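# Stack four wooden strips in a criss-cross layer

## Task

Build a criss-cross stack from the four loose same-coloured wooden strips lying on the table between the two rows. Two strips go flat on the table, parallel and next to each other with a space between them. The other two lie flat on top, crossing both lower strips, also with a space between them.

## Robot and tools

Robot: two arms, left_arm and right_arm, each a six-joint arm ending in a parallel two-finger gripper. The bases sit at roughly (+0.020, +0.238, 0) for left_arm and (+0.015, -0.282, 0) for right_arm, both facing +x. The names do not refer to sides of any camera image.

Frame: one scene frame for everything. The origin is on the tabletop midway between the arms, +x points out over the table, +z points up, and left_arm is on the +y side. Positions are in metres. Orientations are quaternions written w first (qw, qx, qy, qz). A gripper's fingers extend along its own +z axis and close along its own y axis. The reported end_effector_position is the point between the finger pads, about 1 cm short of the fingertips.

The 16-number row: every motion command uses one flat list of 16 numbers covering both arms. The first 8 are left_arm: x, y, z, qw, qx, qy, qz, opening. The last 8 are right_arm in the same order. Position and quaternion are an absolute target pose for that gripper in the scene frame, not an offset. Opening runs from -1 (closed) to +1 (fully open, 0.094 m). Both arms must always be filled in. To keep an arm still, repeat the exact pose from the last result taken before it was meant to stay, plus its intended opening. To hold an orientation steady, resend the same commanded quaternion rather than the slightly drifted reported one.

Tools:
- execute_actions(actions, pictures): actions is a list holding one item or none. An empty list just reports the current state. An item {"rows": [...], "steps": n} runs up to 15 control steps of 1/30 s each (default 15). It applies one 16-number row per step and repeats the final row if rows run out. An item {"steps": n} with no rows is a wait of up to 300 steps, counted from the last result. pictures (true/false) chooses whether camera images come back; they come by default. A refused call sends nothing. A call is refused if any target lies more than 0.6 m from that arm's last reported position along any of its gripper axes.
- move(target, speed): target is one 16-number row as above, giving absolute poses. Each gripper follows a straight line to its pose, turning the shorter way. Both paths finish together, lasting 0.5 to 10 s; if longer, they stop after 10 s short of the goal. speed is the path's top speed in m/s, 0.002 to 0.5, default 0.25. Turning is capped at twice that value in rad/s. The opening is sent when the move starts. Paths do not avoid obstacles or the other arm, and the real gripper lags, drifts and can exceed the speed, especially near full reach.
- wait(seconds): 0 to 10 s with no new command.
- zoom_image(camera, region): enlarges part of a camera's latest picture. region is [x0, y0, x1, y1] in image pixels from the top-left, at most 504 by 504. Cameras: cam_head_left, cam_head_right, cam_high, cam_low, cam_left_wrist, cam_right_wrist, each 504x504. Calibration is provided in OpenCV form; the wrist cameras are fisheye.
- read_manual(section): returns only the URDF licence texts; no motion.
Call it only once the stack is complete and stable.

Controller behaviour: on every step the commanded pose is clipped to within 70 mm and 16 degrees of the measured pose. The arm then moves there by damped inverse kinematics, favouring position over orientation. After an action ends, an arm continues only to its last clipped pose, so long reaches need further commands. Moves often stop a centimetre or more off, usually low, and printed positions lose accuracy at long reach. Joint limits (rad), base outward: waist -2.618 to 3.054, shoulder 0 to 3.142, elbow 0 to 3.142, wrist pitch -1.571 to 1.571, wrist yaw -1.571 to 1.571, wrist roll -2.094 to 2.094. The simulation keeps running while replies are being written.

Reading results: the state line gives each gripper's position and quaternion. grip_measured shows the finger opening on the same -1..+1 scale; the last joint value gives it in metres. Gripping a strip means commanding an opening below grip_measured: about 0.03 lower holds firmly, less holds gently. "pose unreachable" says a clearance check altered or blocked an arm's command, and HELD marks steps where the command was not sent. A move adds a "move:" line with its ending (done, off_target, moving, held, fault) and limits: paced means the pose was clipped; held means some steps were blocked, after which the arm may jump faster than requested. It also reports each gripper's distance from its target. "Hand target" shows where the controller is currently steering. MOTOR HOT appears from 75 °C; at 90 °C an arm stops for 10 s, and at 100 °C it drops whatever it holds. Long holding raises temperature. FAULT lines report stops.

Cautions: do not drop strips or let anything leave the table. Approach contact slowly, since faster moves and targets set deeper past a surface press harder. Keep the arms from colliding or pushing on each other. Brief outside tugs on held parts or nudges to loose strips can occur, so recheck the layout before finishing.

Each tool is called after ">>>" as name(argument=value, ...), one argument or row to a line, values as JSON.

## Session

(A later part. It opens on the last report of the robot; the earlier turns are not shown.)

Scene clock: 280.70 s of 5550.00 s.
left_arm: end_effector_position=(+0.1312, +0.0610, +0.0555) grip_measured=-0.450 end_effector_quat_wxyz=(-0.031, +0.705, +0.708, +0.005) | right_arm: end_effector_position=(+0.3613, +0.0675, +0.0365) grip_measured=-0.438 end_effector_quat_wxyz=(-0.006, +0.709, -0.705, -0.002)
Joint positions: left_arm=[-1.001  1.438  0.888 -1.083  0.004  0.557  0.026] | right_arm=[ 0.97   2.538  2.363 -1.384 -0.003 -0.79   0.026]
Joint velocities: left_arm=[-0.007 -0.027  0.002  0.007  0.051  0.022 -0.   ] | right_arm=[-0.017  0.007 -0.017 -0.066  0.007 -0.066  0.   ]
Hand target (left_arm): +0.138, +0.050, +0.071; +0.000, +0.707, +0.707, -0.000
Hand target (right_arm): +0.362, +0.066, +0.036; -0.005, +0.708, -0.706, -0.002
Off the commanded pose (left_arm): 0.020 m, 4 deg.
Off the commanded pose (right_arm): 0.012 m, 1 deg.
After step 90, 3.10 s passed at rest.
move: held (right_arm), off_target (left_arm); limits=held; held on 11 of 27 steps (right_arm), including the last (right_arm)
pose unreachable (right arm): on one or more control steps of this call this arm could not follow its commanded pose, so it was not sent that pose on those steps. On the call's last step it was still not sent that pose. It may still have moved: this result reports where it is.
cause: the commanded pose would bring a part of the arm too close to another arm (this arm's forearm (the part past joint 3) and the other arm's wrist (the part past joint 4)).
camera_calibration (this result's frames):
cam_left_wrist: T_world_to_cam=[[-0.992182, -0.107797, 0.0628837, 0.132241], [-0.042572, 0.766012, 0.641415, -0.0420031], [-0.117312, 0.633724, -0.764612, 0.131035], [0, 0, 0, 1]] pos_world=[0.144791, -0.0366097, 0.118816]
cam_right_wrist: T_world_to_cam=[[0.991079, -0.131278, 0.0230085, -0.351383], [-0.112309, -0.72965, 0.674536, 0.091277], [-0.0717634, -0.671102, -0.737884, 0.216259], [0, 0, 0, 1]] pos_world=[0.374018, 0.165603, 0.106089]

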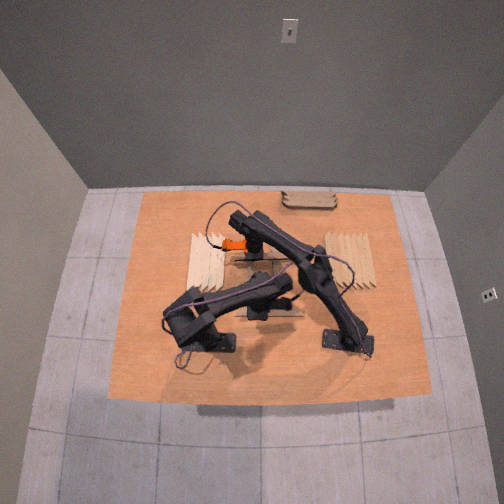

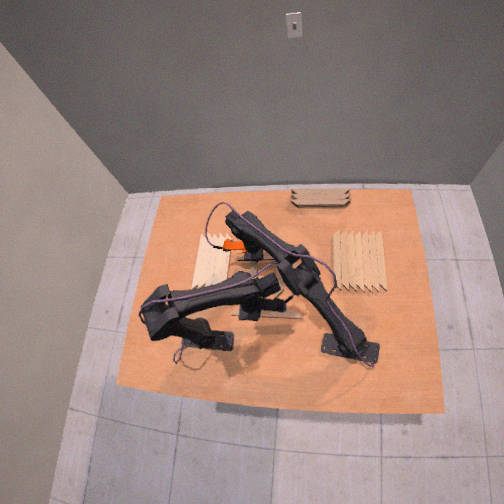

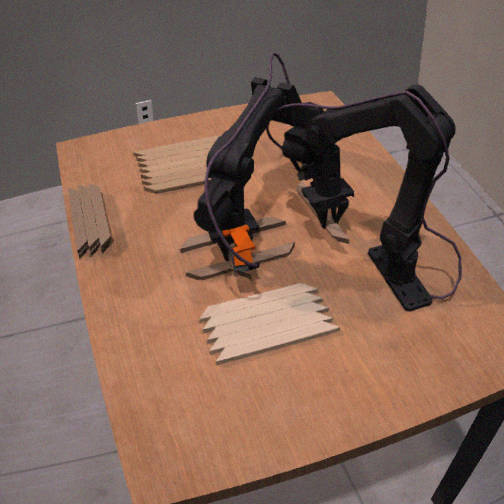

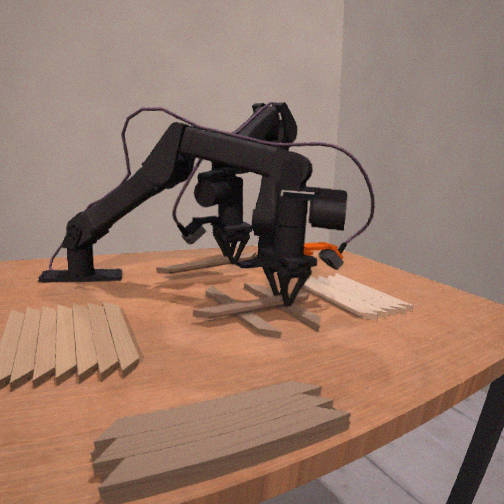

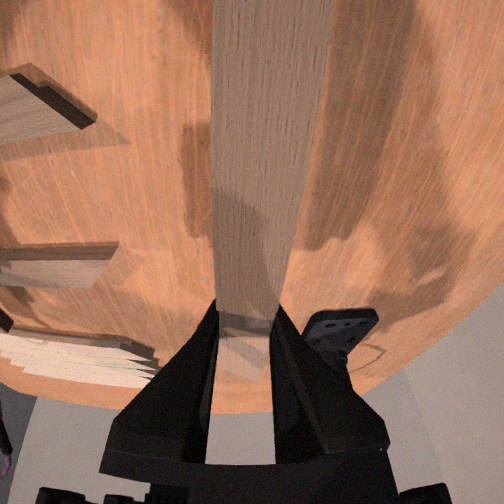

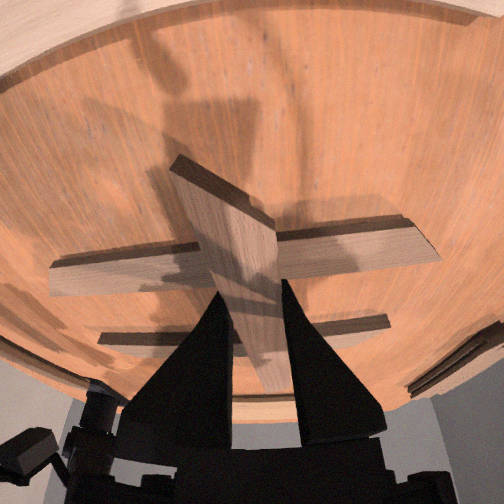

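>>> move(
  target=[0.13, 0.12, 0.075, 0, 0.707, 0.707, 0, -0.5, 0.3613, 0.0675, 0.0365, 0, -0.707, 0.707, 0, -0.52],
  speed=0.12,
)

>>> move(
  target=[0.13, 0.12, 0.075, 0, 0.707, 0.707, 0, -0.5, 0.361, 0.072, 0.025, 0, -0.707, 0.707, 0, -0.52],
  speed=0.03,
)

Scene clock: 284.47 s of 5550.00 s.
left_arm: end_effector_position=(+0.1322, +0.1170, +0.0747) grip_measured=-0.450 end_effector_quat_wxyz=(-0.003, +0.707, +0.707, +0.004) | right_arm: end_effector_position=(+0.3600, +0.0662, +0.0365) grip_measured=-0.438 end_effector_quat_wxyz=(-0.002, +0.709, -0.705, -0.002)
Joint positions: left_arm=[-0.828  1.174  0.779 -1.182 -0.008  0.734  0.026] | right_arm=[ 0.97   2.538  2.363 -1.391 -0.003 -0.788  0.026]
Joint velocities: left_arm=[ 0.012 -0.002  0.002  0.051 -0.022  0.022 -0.001] | right_arm=[ 0.007 -0.012  0.012 -0.037  0.022  0.066 -0.   ]
Hand target (left_arm): +0.130, +0.122, +0.075; +0.000, +0.707, +0.707, +0.004
Hand target (right_arm): +0.361, +0.067, +0.036; -0.001, +0.707, -0.707, +0.000
Off the commanded pose (left_arm): 0.004 m, 1 deg.
Off the commanded pose (right_arm): 0.002 m, 0 deg.
move: done
camera_calibration (this result's frames):
cam_left_wrist: T_world_to_cam=[[-0.994385, -0.101761, 0.0290493, 0.14013], [-0.0632522, 0.791583, 0.607779, -0.0949257], [-0.0848435, 0.602529, -0.793574, 0.111934], [0, 0, 0, 1]] pos_world=[0.142836, 0.0219578, 0.142451]
cam_right_wrist: T_world_to_cam=[[0.990984, -0.132683, 0.0186024, -0.350001], [-0.109949, -0.72601, 0.678838, 0.0889645], [-0.0765649, -0.674763, -0.734052, 0.217132], [0, 0, 0, 1]] pos_world=[0.373252, 0.164662, 0.105505]

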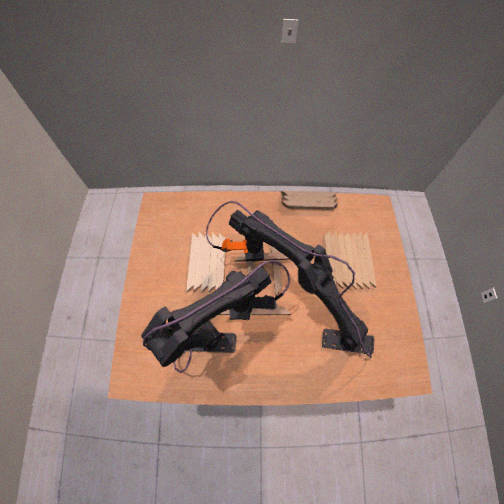

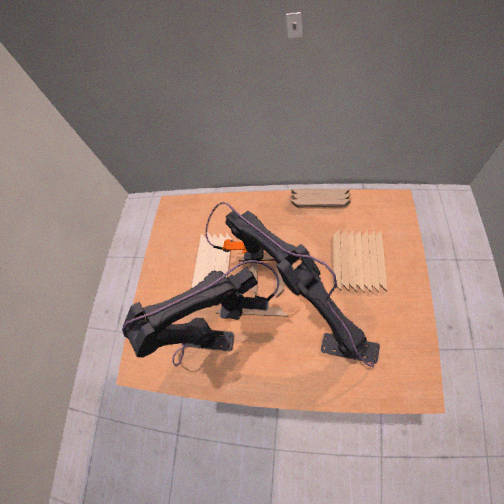

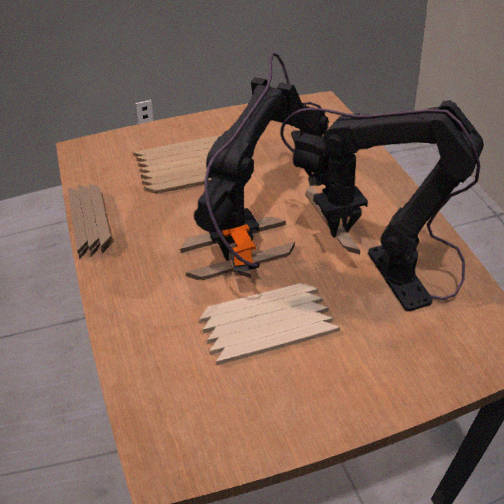

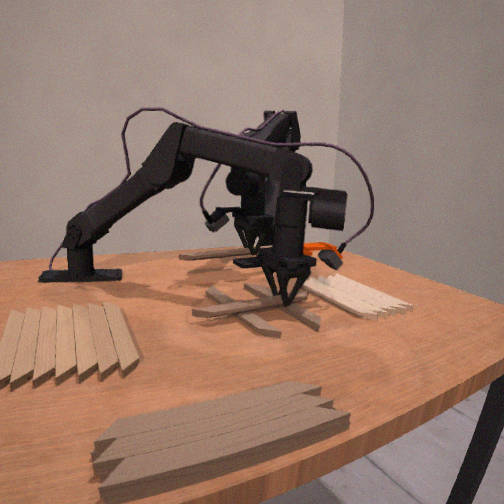

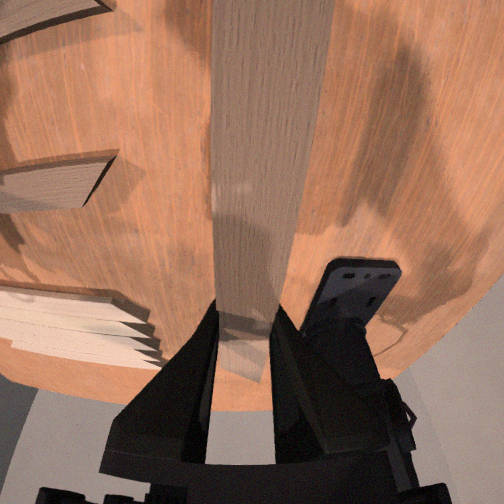

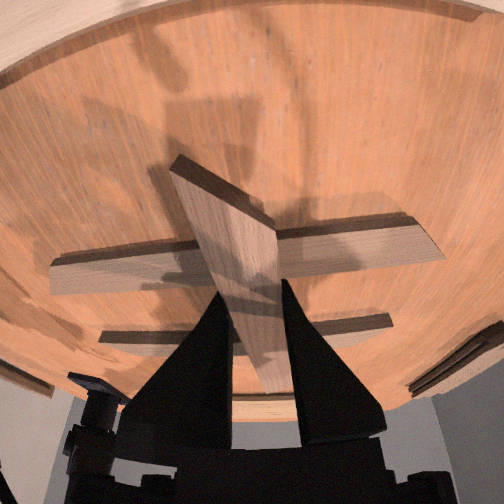

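Scene clock: 285.17 s of 5550.00 s.
left_arm: end_effector_position=(+0.1322, +0.1170, +0.0747) grip_measured=-0.450 end_effector_quat_wxyz=(-0.003, +0.709, +0.705, +0.004) | right_arm: end_effector_position=(+0.3597, +0.0658, +0.0323) grip_measured=-0.438 end_effector_quat_wxyz=(+0.002, +0.707, -0.707, -0.002)
Joint positions: left_arm=[-0.828  1.174  0.779 -1.182 -0.008  0.739  0.026] | right_arm=[ 0.97   2.547  2.363 -1.39  -0.003 -0.783  0.026]
Joint velocities: left_arm=[ 0.012 -0.002 -0.017  0.11  -0.081 -0.066 -0.   ] | right_arm=[ 0.002  0.002 -0.012  0.037  0.022  0.007 -0.001]
Hand target (left_arm): +0.130, +0.120, +0.075; -0.000, +0.707, +0.707, +0.000
Hand target (right_arm): +0.361, +0.072, +0.025; -0.001, +0.707, -0.707, -0.000
Off the commanded pose (left_arm): 0.004 m, 1 deg.
Off the commanded pose (right_arm): 0.010 m, 0 deg.
move: done
camera_calibration (this result's frames):
cam_left_wrist: T_world_to_cam=[[-0.994839, -0.0972089, 0.0290949, 0.139654], [-0.0595998, 0.791859, 0.607789, -0.0954415], [-0.0821215, 0.602918, -0.793565, 0.111528], [0, 0, 0, 1]] pos_world=[0.142404, 0.0219095, 0.14245]
cam_right_wrist: T_world_to_cam=[[0.990353, -0.137882, 0.0137539, -0.348865], [-0.109952, -0.721551, 0.683575, 0.0909908], [-0.0843287, -0.678493, -0.72975, 0.216712], [0, 0, 0, 1]] pos_world=[0.37378, 0.16459, 0.100745]

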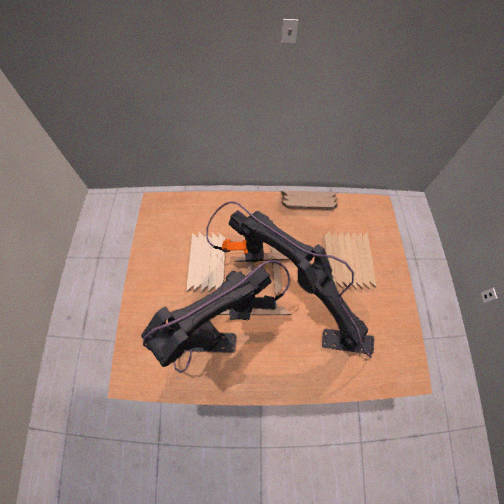

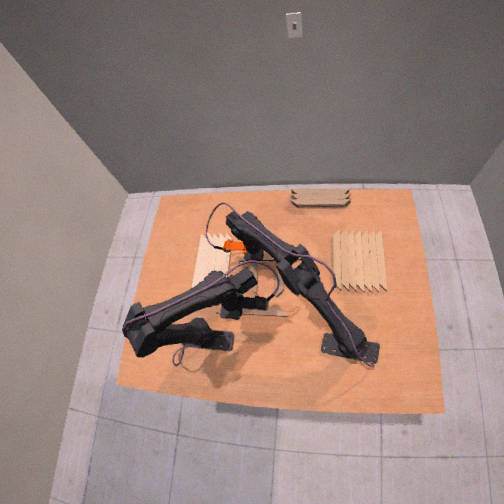

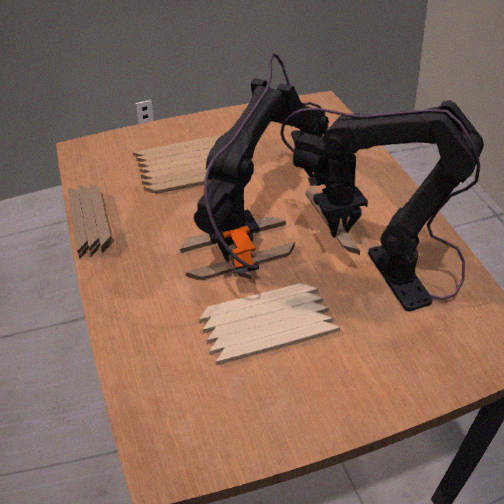

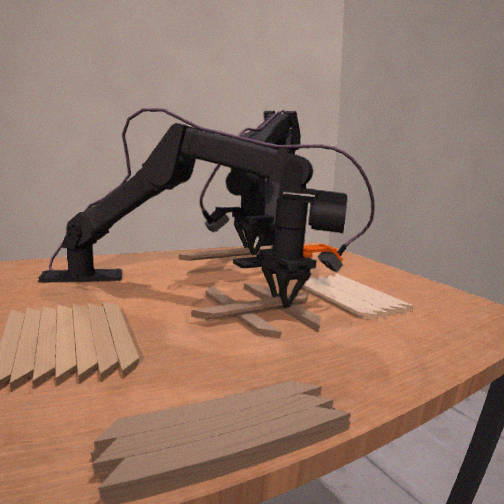

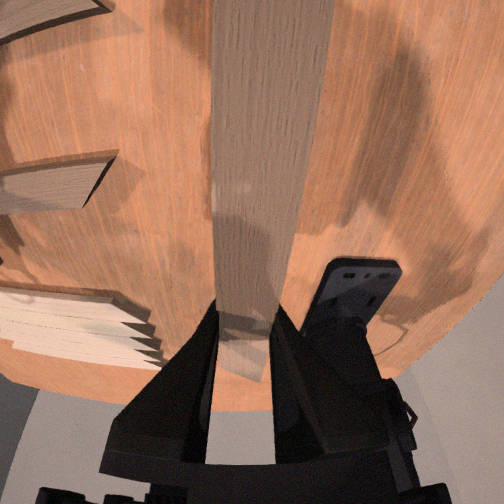

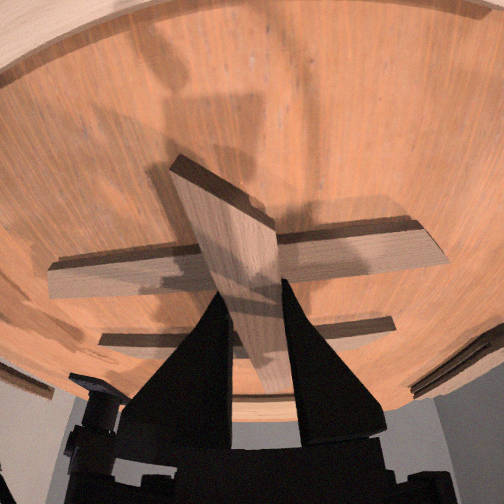

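>>> move(
  target=[0.13, 0.12, 0.075, 0, 0.707, 0.707, 0, -0.5, 0.3597, 0.0658, 0.03, 0, -0.707, 0.707, 0, -0.05],
  speed=0.03,
)

>>> move(
  target=[0.13, 0.12, 0.075, 0, 0.707, 0.707, 0, -0.5, 0.355, 0.055, 0.075, 0, -0.707, 0.707, 0, -0.05],
  speed=0.08,
)

>>> move(
  target=[0.27, 0.047, 0.075, 0, 0.707, 0.707, 0, -0.5, 0.25, -0.22, 0.14, 0, -0.3, 0.954, 0, -0.05],
  speed=0.15,
)

Scene clock: 289.73 s of 5550.00 s.
left_arm: end_effector_position=(+0.1322, +0.1170, +0.0747) grip_measured=-0.450 end_effector_quat_wxyz=(-0.003, +0.709, +0.705, +0.004) | right_arm: end_effector_position=(+0.3585, +0.0658, +0.0324) grip_measured=-0.052 end_effector_quat_wxyz=(+0.003, +0.707, -0.707, -0.003)
Joint positions: left_arm=[-0.828  1.174  0.779 -1.182 -0.008  0.739  0.026] | right_arm=[ 0.971  2.547  2.363 -1.393 -0.006 -0.783  0.045]
Joint velocities: left_arm=[-0.007  0.002 -0.027 -0.081 -0.007 -0.037  0.001] | right_arm=[ 0.012  0.002  0.007  0.007 -0.007 -0.022 -0.001]
Hand target (left_arm): +0.130, +0.120, +0.075; -0.000, +0.707, +0.707, +0.000
Hand target (right_arm): +0.360, +0.066, +0.030; +0.000, +0.707, -0.707, -0.000
Off the commanded pose (left_arm): 0.004 m, 1 deg.
Off the commanded pose (right_arm): 0.003 m, 1 deg.
After step 90, 0.87 s passed at rest.
move: done
camera_calibration (this result's frames):
cam_left_wrist: T_world_to_cam=[[-0.994912, -0.0964499, 0.0291025, 0.139575], [-0.0589909, 0.791903, 0.607791, -0.0955273], [-0.0816677, 0.602982, -0.793564, 0.111461], [0, 0, 0, 1]] pos_world=[0.142332, 0.0219016, 0.14245]
cam_right_wrist: T_world_to_cam=[[0.990507, -0.137133, 0.00955593, -0.347642], [-0.106459, -0.721257, 0.684438, 0.0895496], [-0.0869667, -0.678958, -0.729008, 0.217563], [0, 0, 0, 1]] pos_world=[0.372795, 0.164631, 0.100636]

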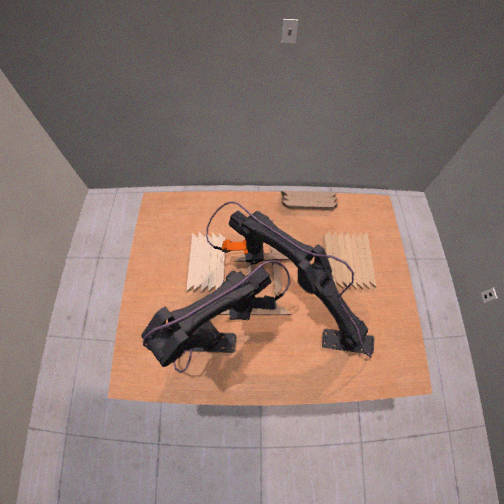

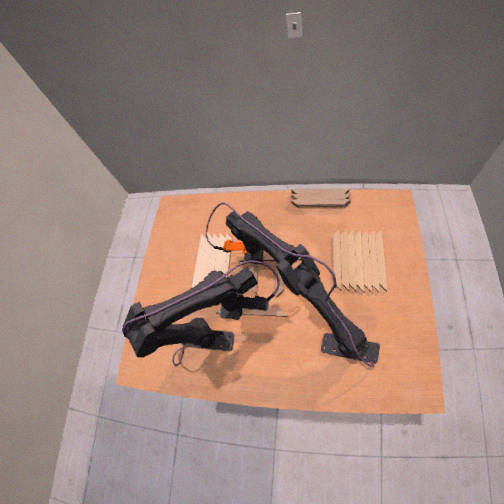

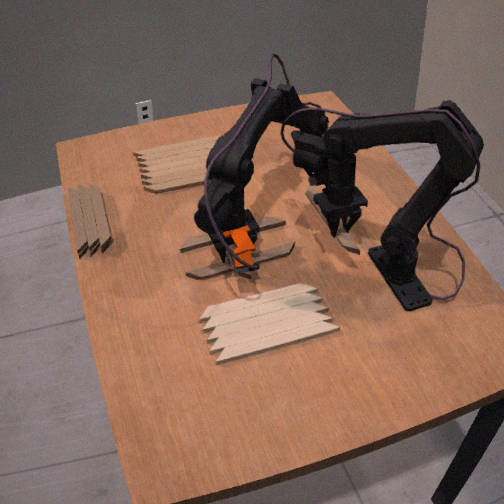

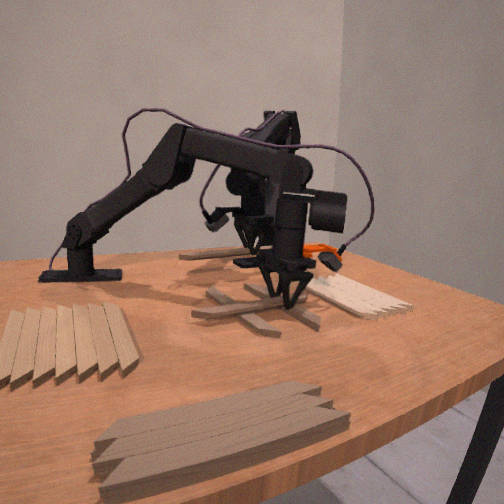

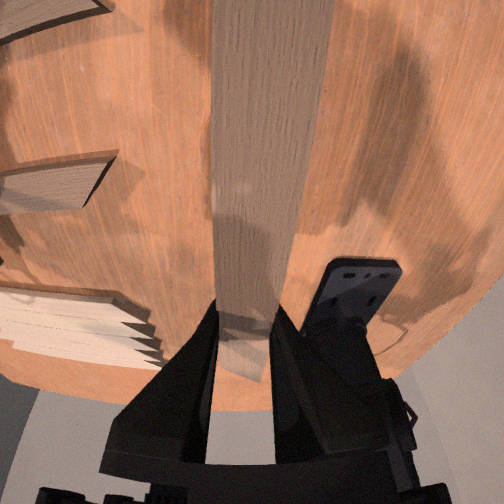

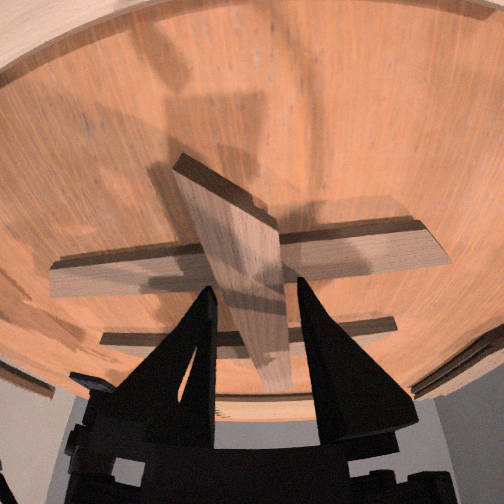

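Scene clock: 290.80 s of 5550.00 s.
left_arm: end_effector_position=(+0.1322, +0.1170, +0.0747) grip_measured=-0.450 end_effector_quat_wxyz=(-0.003, +0.709, +0.705, +0.004) | right_arm: end_effector_position=(+0.3490, +0.0563, +0.0613) grip_measured=-0.052 end_effector_quat_wxyz=(+0.012, +0.708, -0.706, -0.003)
Joint positions: left_arm=[-0.828  1.174  0.779 -1.182 -0.008  0.739  0.026] | right_arm=[ 0.971  2.498  2.388 -1.484 -0.006 -0.785  0.045]
Joint velocities: left_arm=[-0.007  0.002  0.012 -0.095 -0.022 -0.007  0.001] | right_arm=[-0.007 -0.002 -0.007 -0.037  0.037 -0.066 -0.   ]
Hand target (left_arm): +0.130, +0.120, +0.075; -0.000, +0.707, +0.707, +0.000
Hand target (right_arm): +0.354, +0.055, +0.075; -0.000, +0.707, -0.707, +0.000
Off the commanded pose (left_arm): 0.004 m, 1 deg.
Off the commanded pose (right_arm): 0.015 m, 1 deg.
move: off_target (right_arm)
camera_calibration (this result's frames):
cam_left_wrist: T_world_to_cam=[[-0.994912, -0.0964499, 0.0291025, 0.139575], [-0.0589909, 0.791903, 0.607791, -0.0955273], [-0.0816677, 0.602982, -0.793564, 0.111461], [0, 0, 0, 1]] pos_world=[0.142332, 0.0219016, 0.14245]
cam_right_wrist: T_world_to_cam=[[0.990768, -0.135568, -0.000792689, -0.339394], [-0.0970105, -0.713038, 0.694382, 0.0574854], [-0.0947013, -0.687894, -0.719606, 0.234027], [0, 0, 0, 1]] pos_world=[0.364, 0.155964, 0.128222]

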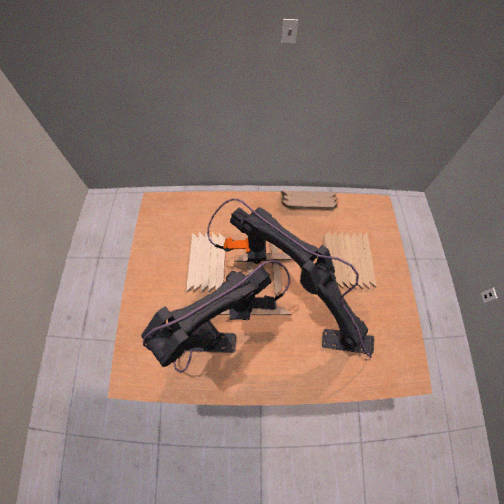

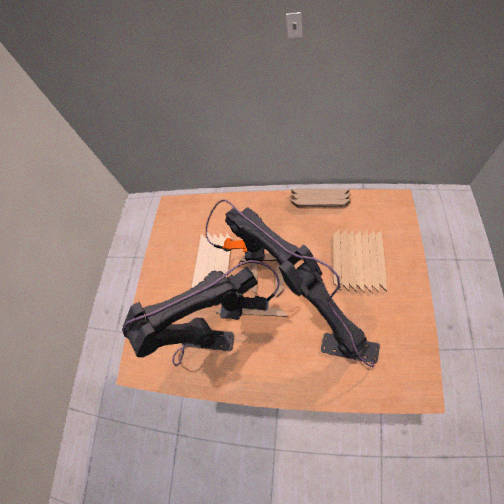

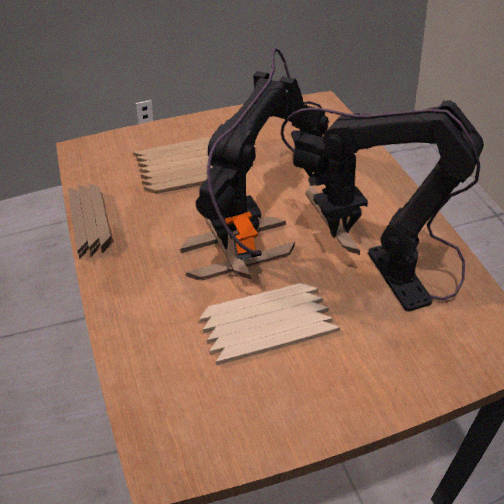

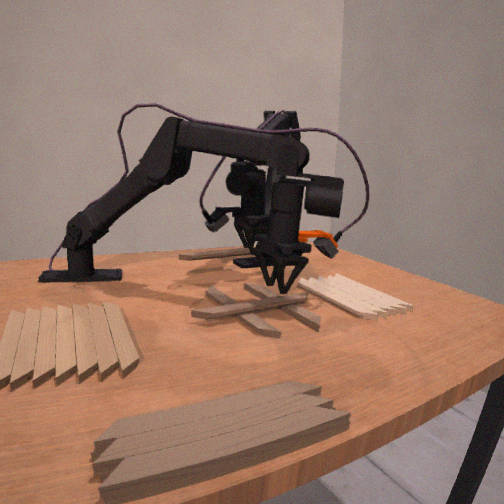

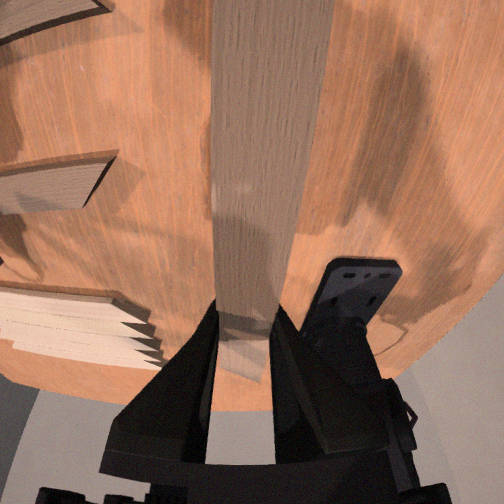

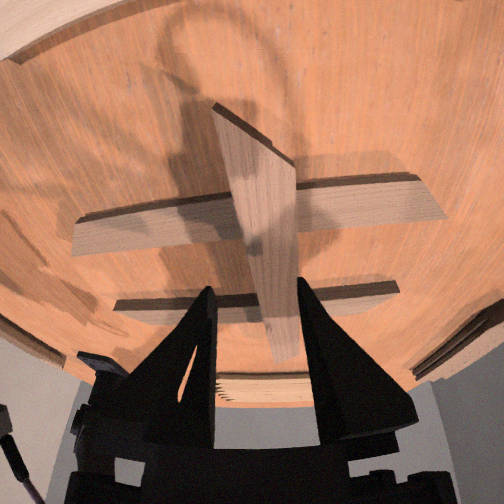

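Scene clock: 294.40 s of 5550.00 s.
left_arm: end_effector_position=(+0.2642, +0.0541, +0.0714) grip_measured=-0.450 end_effector_quat_wxyz=(-0.008, +0.708, +0.707, +0.004) | right_arm: end_effector_position=(+0.2548, -0.2120, +0.1404) grip_measured=-0.052 end_effector_quat_wxyz=(+0.013, -0.306, +0.952, +0.001)
Joint positions: left_arm=[-0.645  1.741  1.265 -1.109 -0.01   0.918  0.026] | right_arm=[ 0.461  1.462  1.253 -1.336 -0.004 -0.344  0.045]
Joint velocities: left_arm=[-0.007 -0.017  0.007 -0.007  0.037 -0.037  0.   ] | right_arm=[-0.002  0.002  0.002 -0.051  0.007  0.051 -0.001]
Hand target (left_arm): +0.272, +0.051, +0.077; +0.000, +0.707, +0.707, +0.004
Hand target (right_arm): +0.245, -0.218, +0.138; +0.000, -0.300, +0.954, -0.001
Off the commanded pose (left_arm): 0.010 m, 1 deg.
Off the commanded pose (right_arm): 0.009 m, 2 deg.
move: done
camera_calibration (this result's frames):
cam_left_wrist: T_world_to_cam=[[-0.994302, -0.100446, 0.0357076, 0.264542], [-0.0575707, 0.787858, 0.61316, -0.0364225], [-0.0897221, 0.607611, -0.789151, 0.159114], [0, 0, 0, 1]] pos_world=[0.275213, -0.0414113, 0.138451]
cam_right_wrist: T_world_to_cam=[[0.464598, -0.885299, 0.0198783, -0.310148], [-0.668029, -0.335664, 0.664129, 0.03188], [-0.58128, -0.321832, -0.747354, 0.302988], [0, 0, 0, 1]] pos_world=[0.341511, -0.166361, 0.211432]

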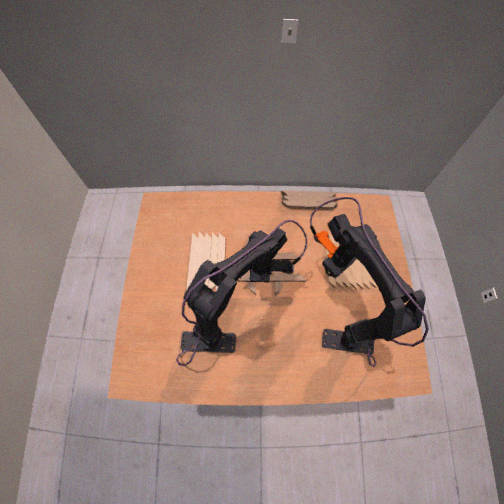

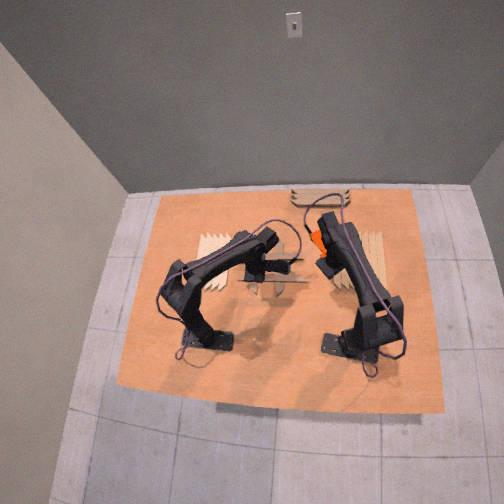

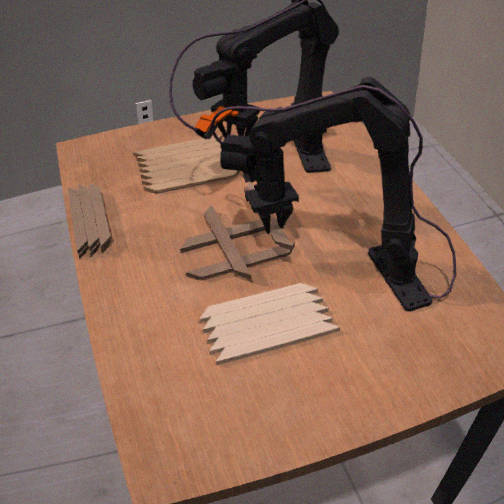

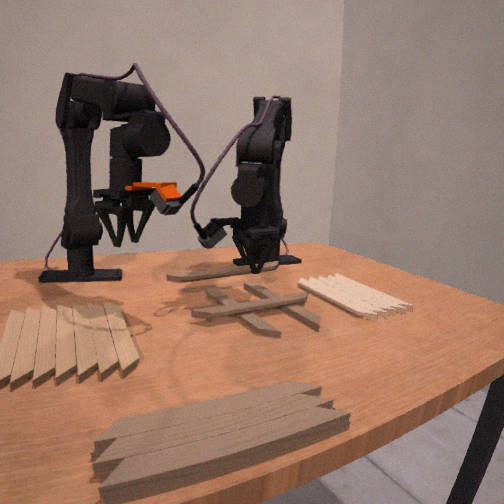

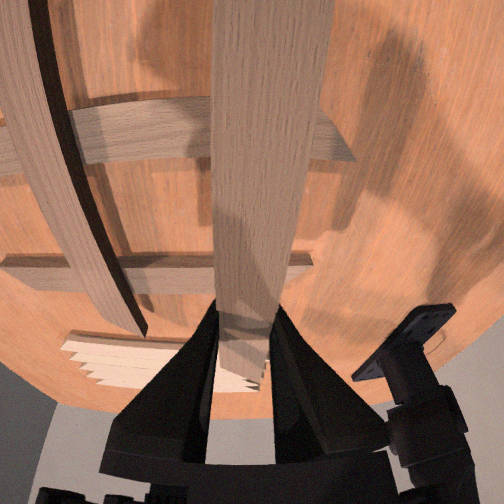

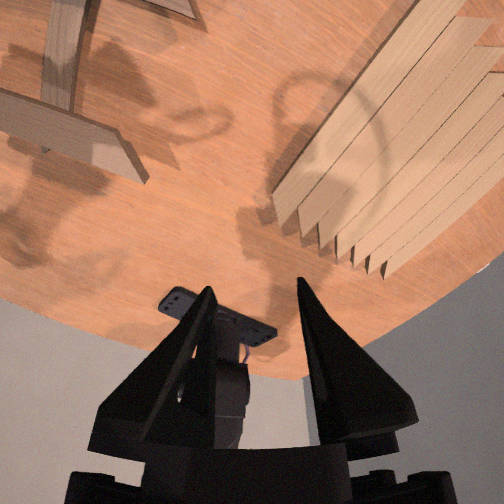

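>>> move(
  target=[0.292, 0.05, 0.032, 0, 0.707, 0.707, 0, -0.5, 0.25, -0.22, 0.14, 0, -0.3, 0.954, 0, -0.05],
  speed=0.06,
)

Scene clock: 298.67 s of 5550.00 s.
left_arm: end_effector_position=(+0.2927, +0.0493, +0.0371) grip_measured=-0.450 end_effector_quat_wxyz=(+0.002, +0.707, +0.707, +0.005) | right_arm: end_effector_position=(+0.2541, -0.2155, +0.1404) grip_measured=-0.052 end_effector_quat_wxyz=(+0.009, -0.302, +0.953, +0.001)
Joint positions: left_arm=[-0.605  1.855  1.265 -0.975 -0.01   0.959  0.026] | right_arm=[ 0.448  1.462  1.253 -1.343 -0.004 -0.348  0.045]
Joint velocities: left_arm=[-0.002 -0.002 -0.017 -0.022  0.022  0.037 -0.   ] | right_arm=[ 0.012  0.012 -0.002 -0.037  0.007 -0.007  0.   ]
Hand target (left_arm): +0.293, +0.050, +0.032; -0.000, +0.707, +0.707, +0.001
Hand target (right_arm): +0.250, -0.220, +0.140; +0.000, -0.300, +0.954, -0.000
Off the commanded pose (left_arm): 0.005 m, 1 deg.
Off the commanded pose (right_arm): 0.006 m, 1 deg.
After step 90, 0.07 s passed at rest.
move: done
camera_calibration (this result's frames):
cam_left_wrist: T_world_to_cam=[[-0.994708, -0.100493, 0.0214037, 0.294305], [-0.0673346, 0.79492, 0.602966, -0.0070591], [-0.0776081, 0.598334, -0.797479, 0.134705], [0, 0, 0, 1]] pos_world=[0.302726, -0.0454117, 0.105382]
cam_right_wrist: T_world_to_cam=[[0.456938, -0.889305, 0.0185571, -0.311678], [-0.666559, -0.328524, 0.669157, 0.0306616], [-0.588988, -0.318132, -0.74289, 0.303503], [0, 0, 0, 1]] pos_world=[0.341615, -0.170549, 0.210736]

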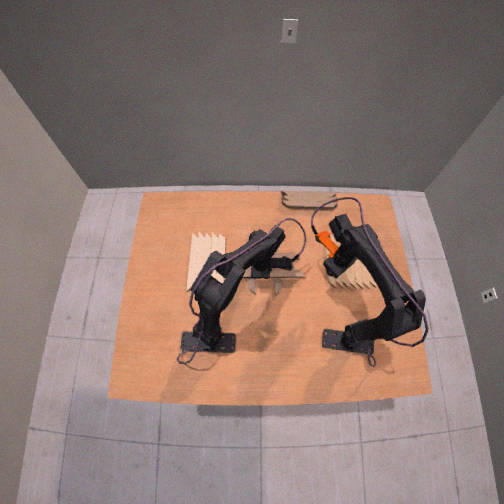

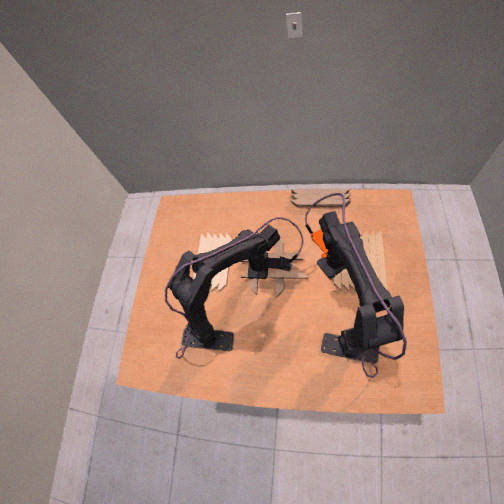

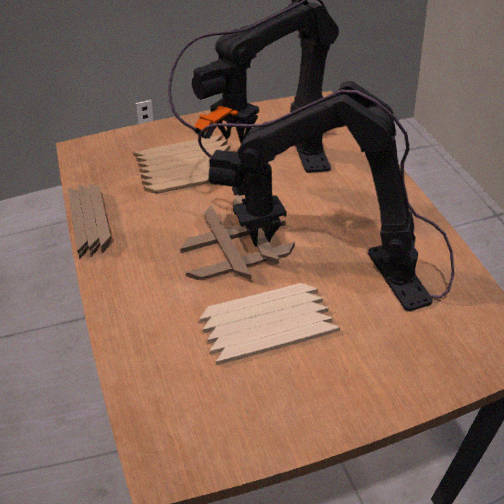

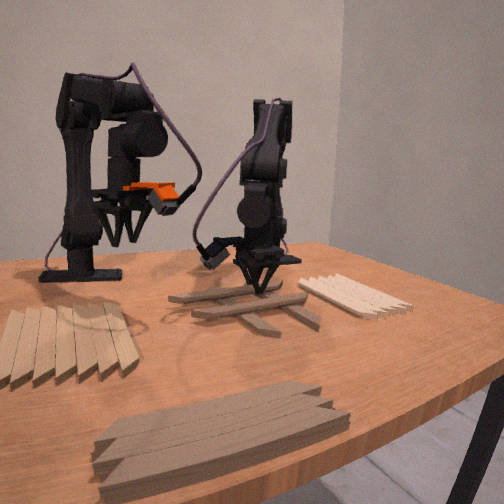

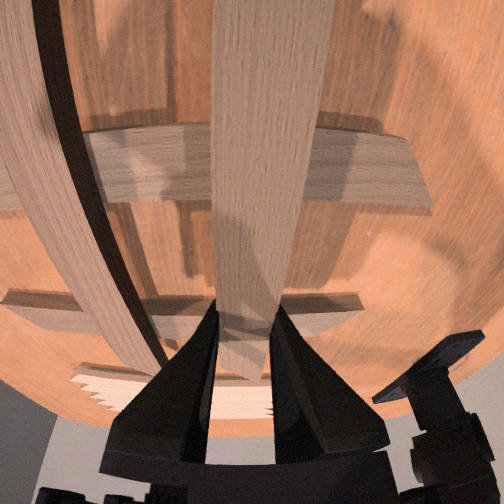

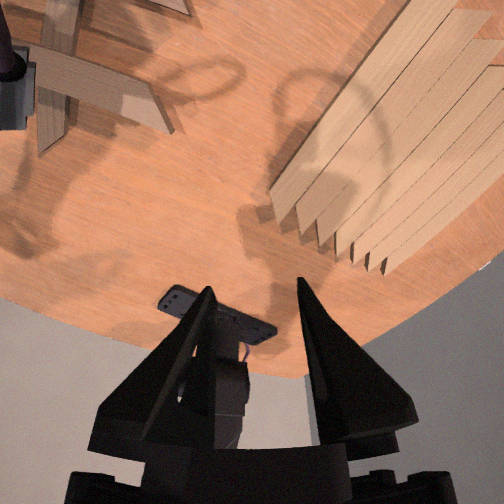

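>>> move(
  target=[0.292, 0.06, 0.024, 0, 0.707, 0.707, 0, -0.5, 0.25, -0.22, 0.14, 0, -0.3, 0.954, 0, -0.05],
  speed=0.03,
)

Scene clock: 301.80 s of 5550.00 s.
left_arm: end_effector_position=(+0.2944, +0.0543, +0.0317) grip_measured=-0.450 end_effector_quat_wxyz=(+0.004, +0.708, +0.706, +0.002) | right_arm: end_effector_position=(+0.2540, -0.2156, +0.1404) grip_measured=-0.052 end_effector_quat_wxyz=(+0.009, -0.302, +0.953, +0.001)
Joint positions: left_arm=[-0.585  1.855  1.242 -0.95  -0.002  0.979  0.026] | right_arm=[ 0.448  1.462  1.253 -1.343 -0.004 -0.348  0.045]
Joint velocities: left_arm=[ 0.012  0.017  0.012  0.081 -0.037  0.007 -0.001] | right_arm=[-0.007  0.002  0.007 -0.051  0.022  0.007 -0.001]
Hand target (left_arm): +0.292, +0.060, +0.024; -0.000, +0.707, +0.707, +0.000
Hand target (right_arm): +0.250, -0.220, +0.140; +0.000, -0.300, +0.954, -0.000
Off the commanded pose (left_arm): 0.010 m, 0 deg.
Off the commanded pose (right_arm): 0.006 m, 1 deg.
move: done
camera_calibration (this result's frames):
cam_left_wrist: T_world_to_cam=[[-0.99477, -0.0991346, 0.0245971, 0.296405], [-0.0649012, 0.799438, 0.597232, -0.00848289], [-0.0788702, 0.592512, -0.801691, 0.128323], [0, 0, 0, 1]] pos_world=[0.304425, -0.0398673, 0.100651]
cam_right_wrist: T_world_to_cam=[[0.457284, -0.889129, 0.0184848, -0.311698], [-0.66619, -0.328707, 0.669435, 0.0304212], [-0.589138, -0.318436, -0.742641, 0.303378], [0, 0, 0, 1]] pos_world=[0.341532, -0.170533, 0.210697]

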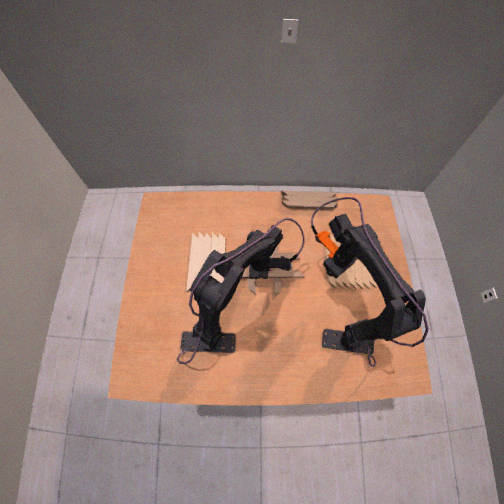

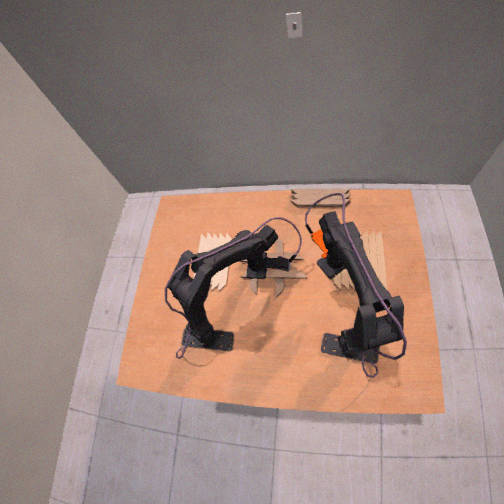

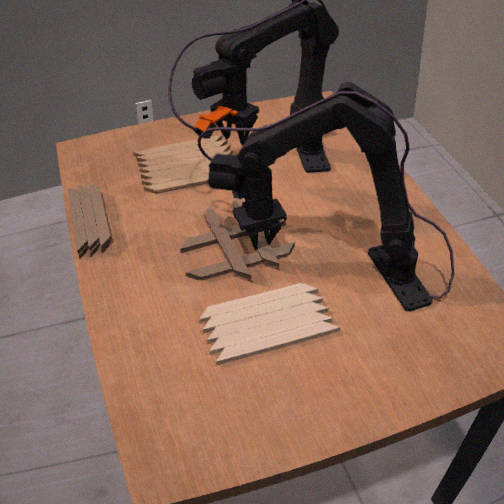

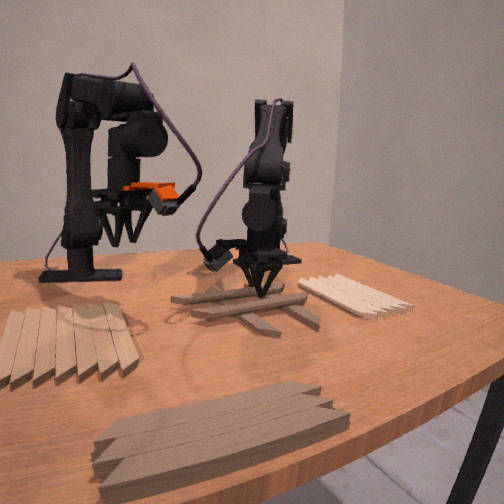

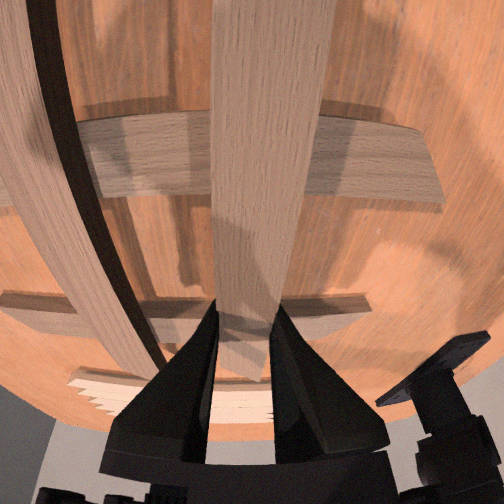

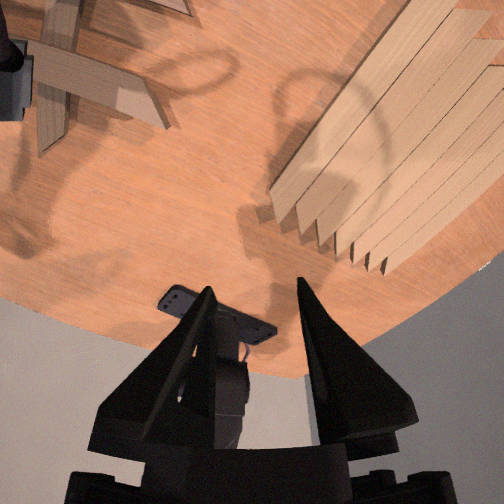

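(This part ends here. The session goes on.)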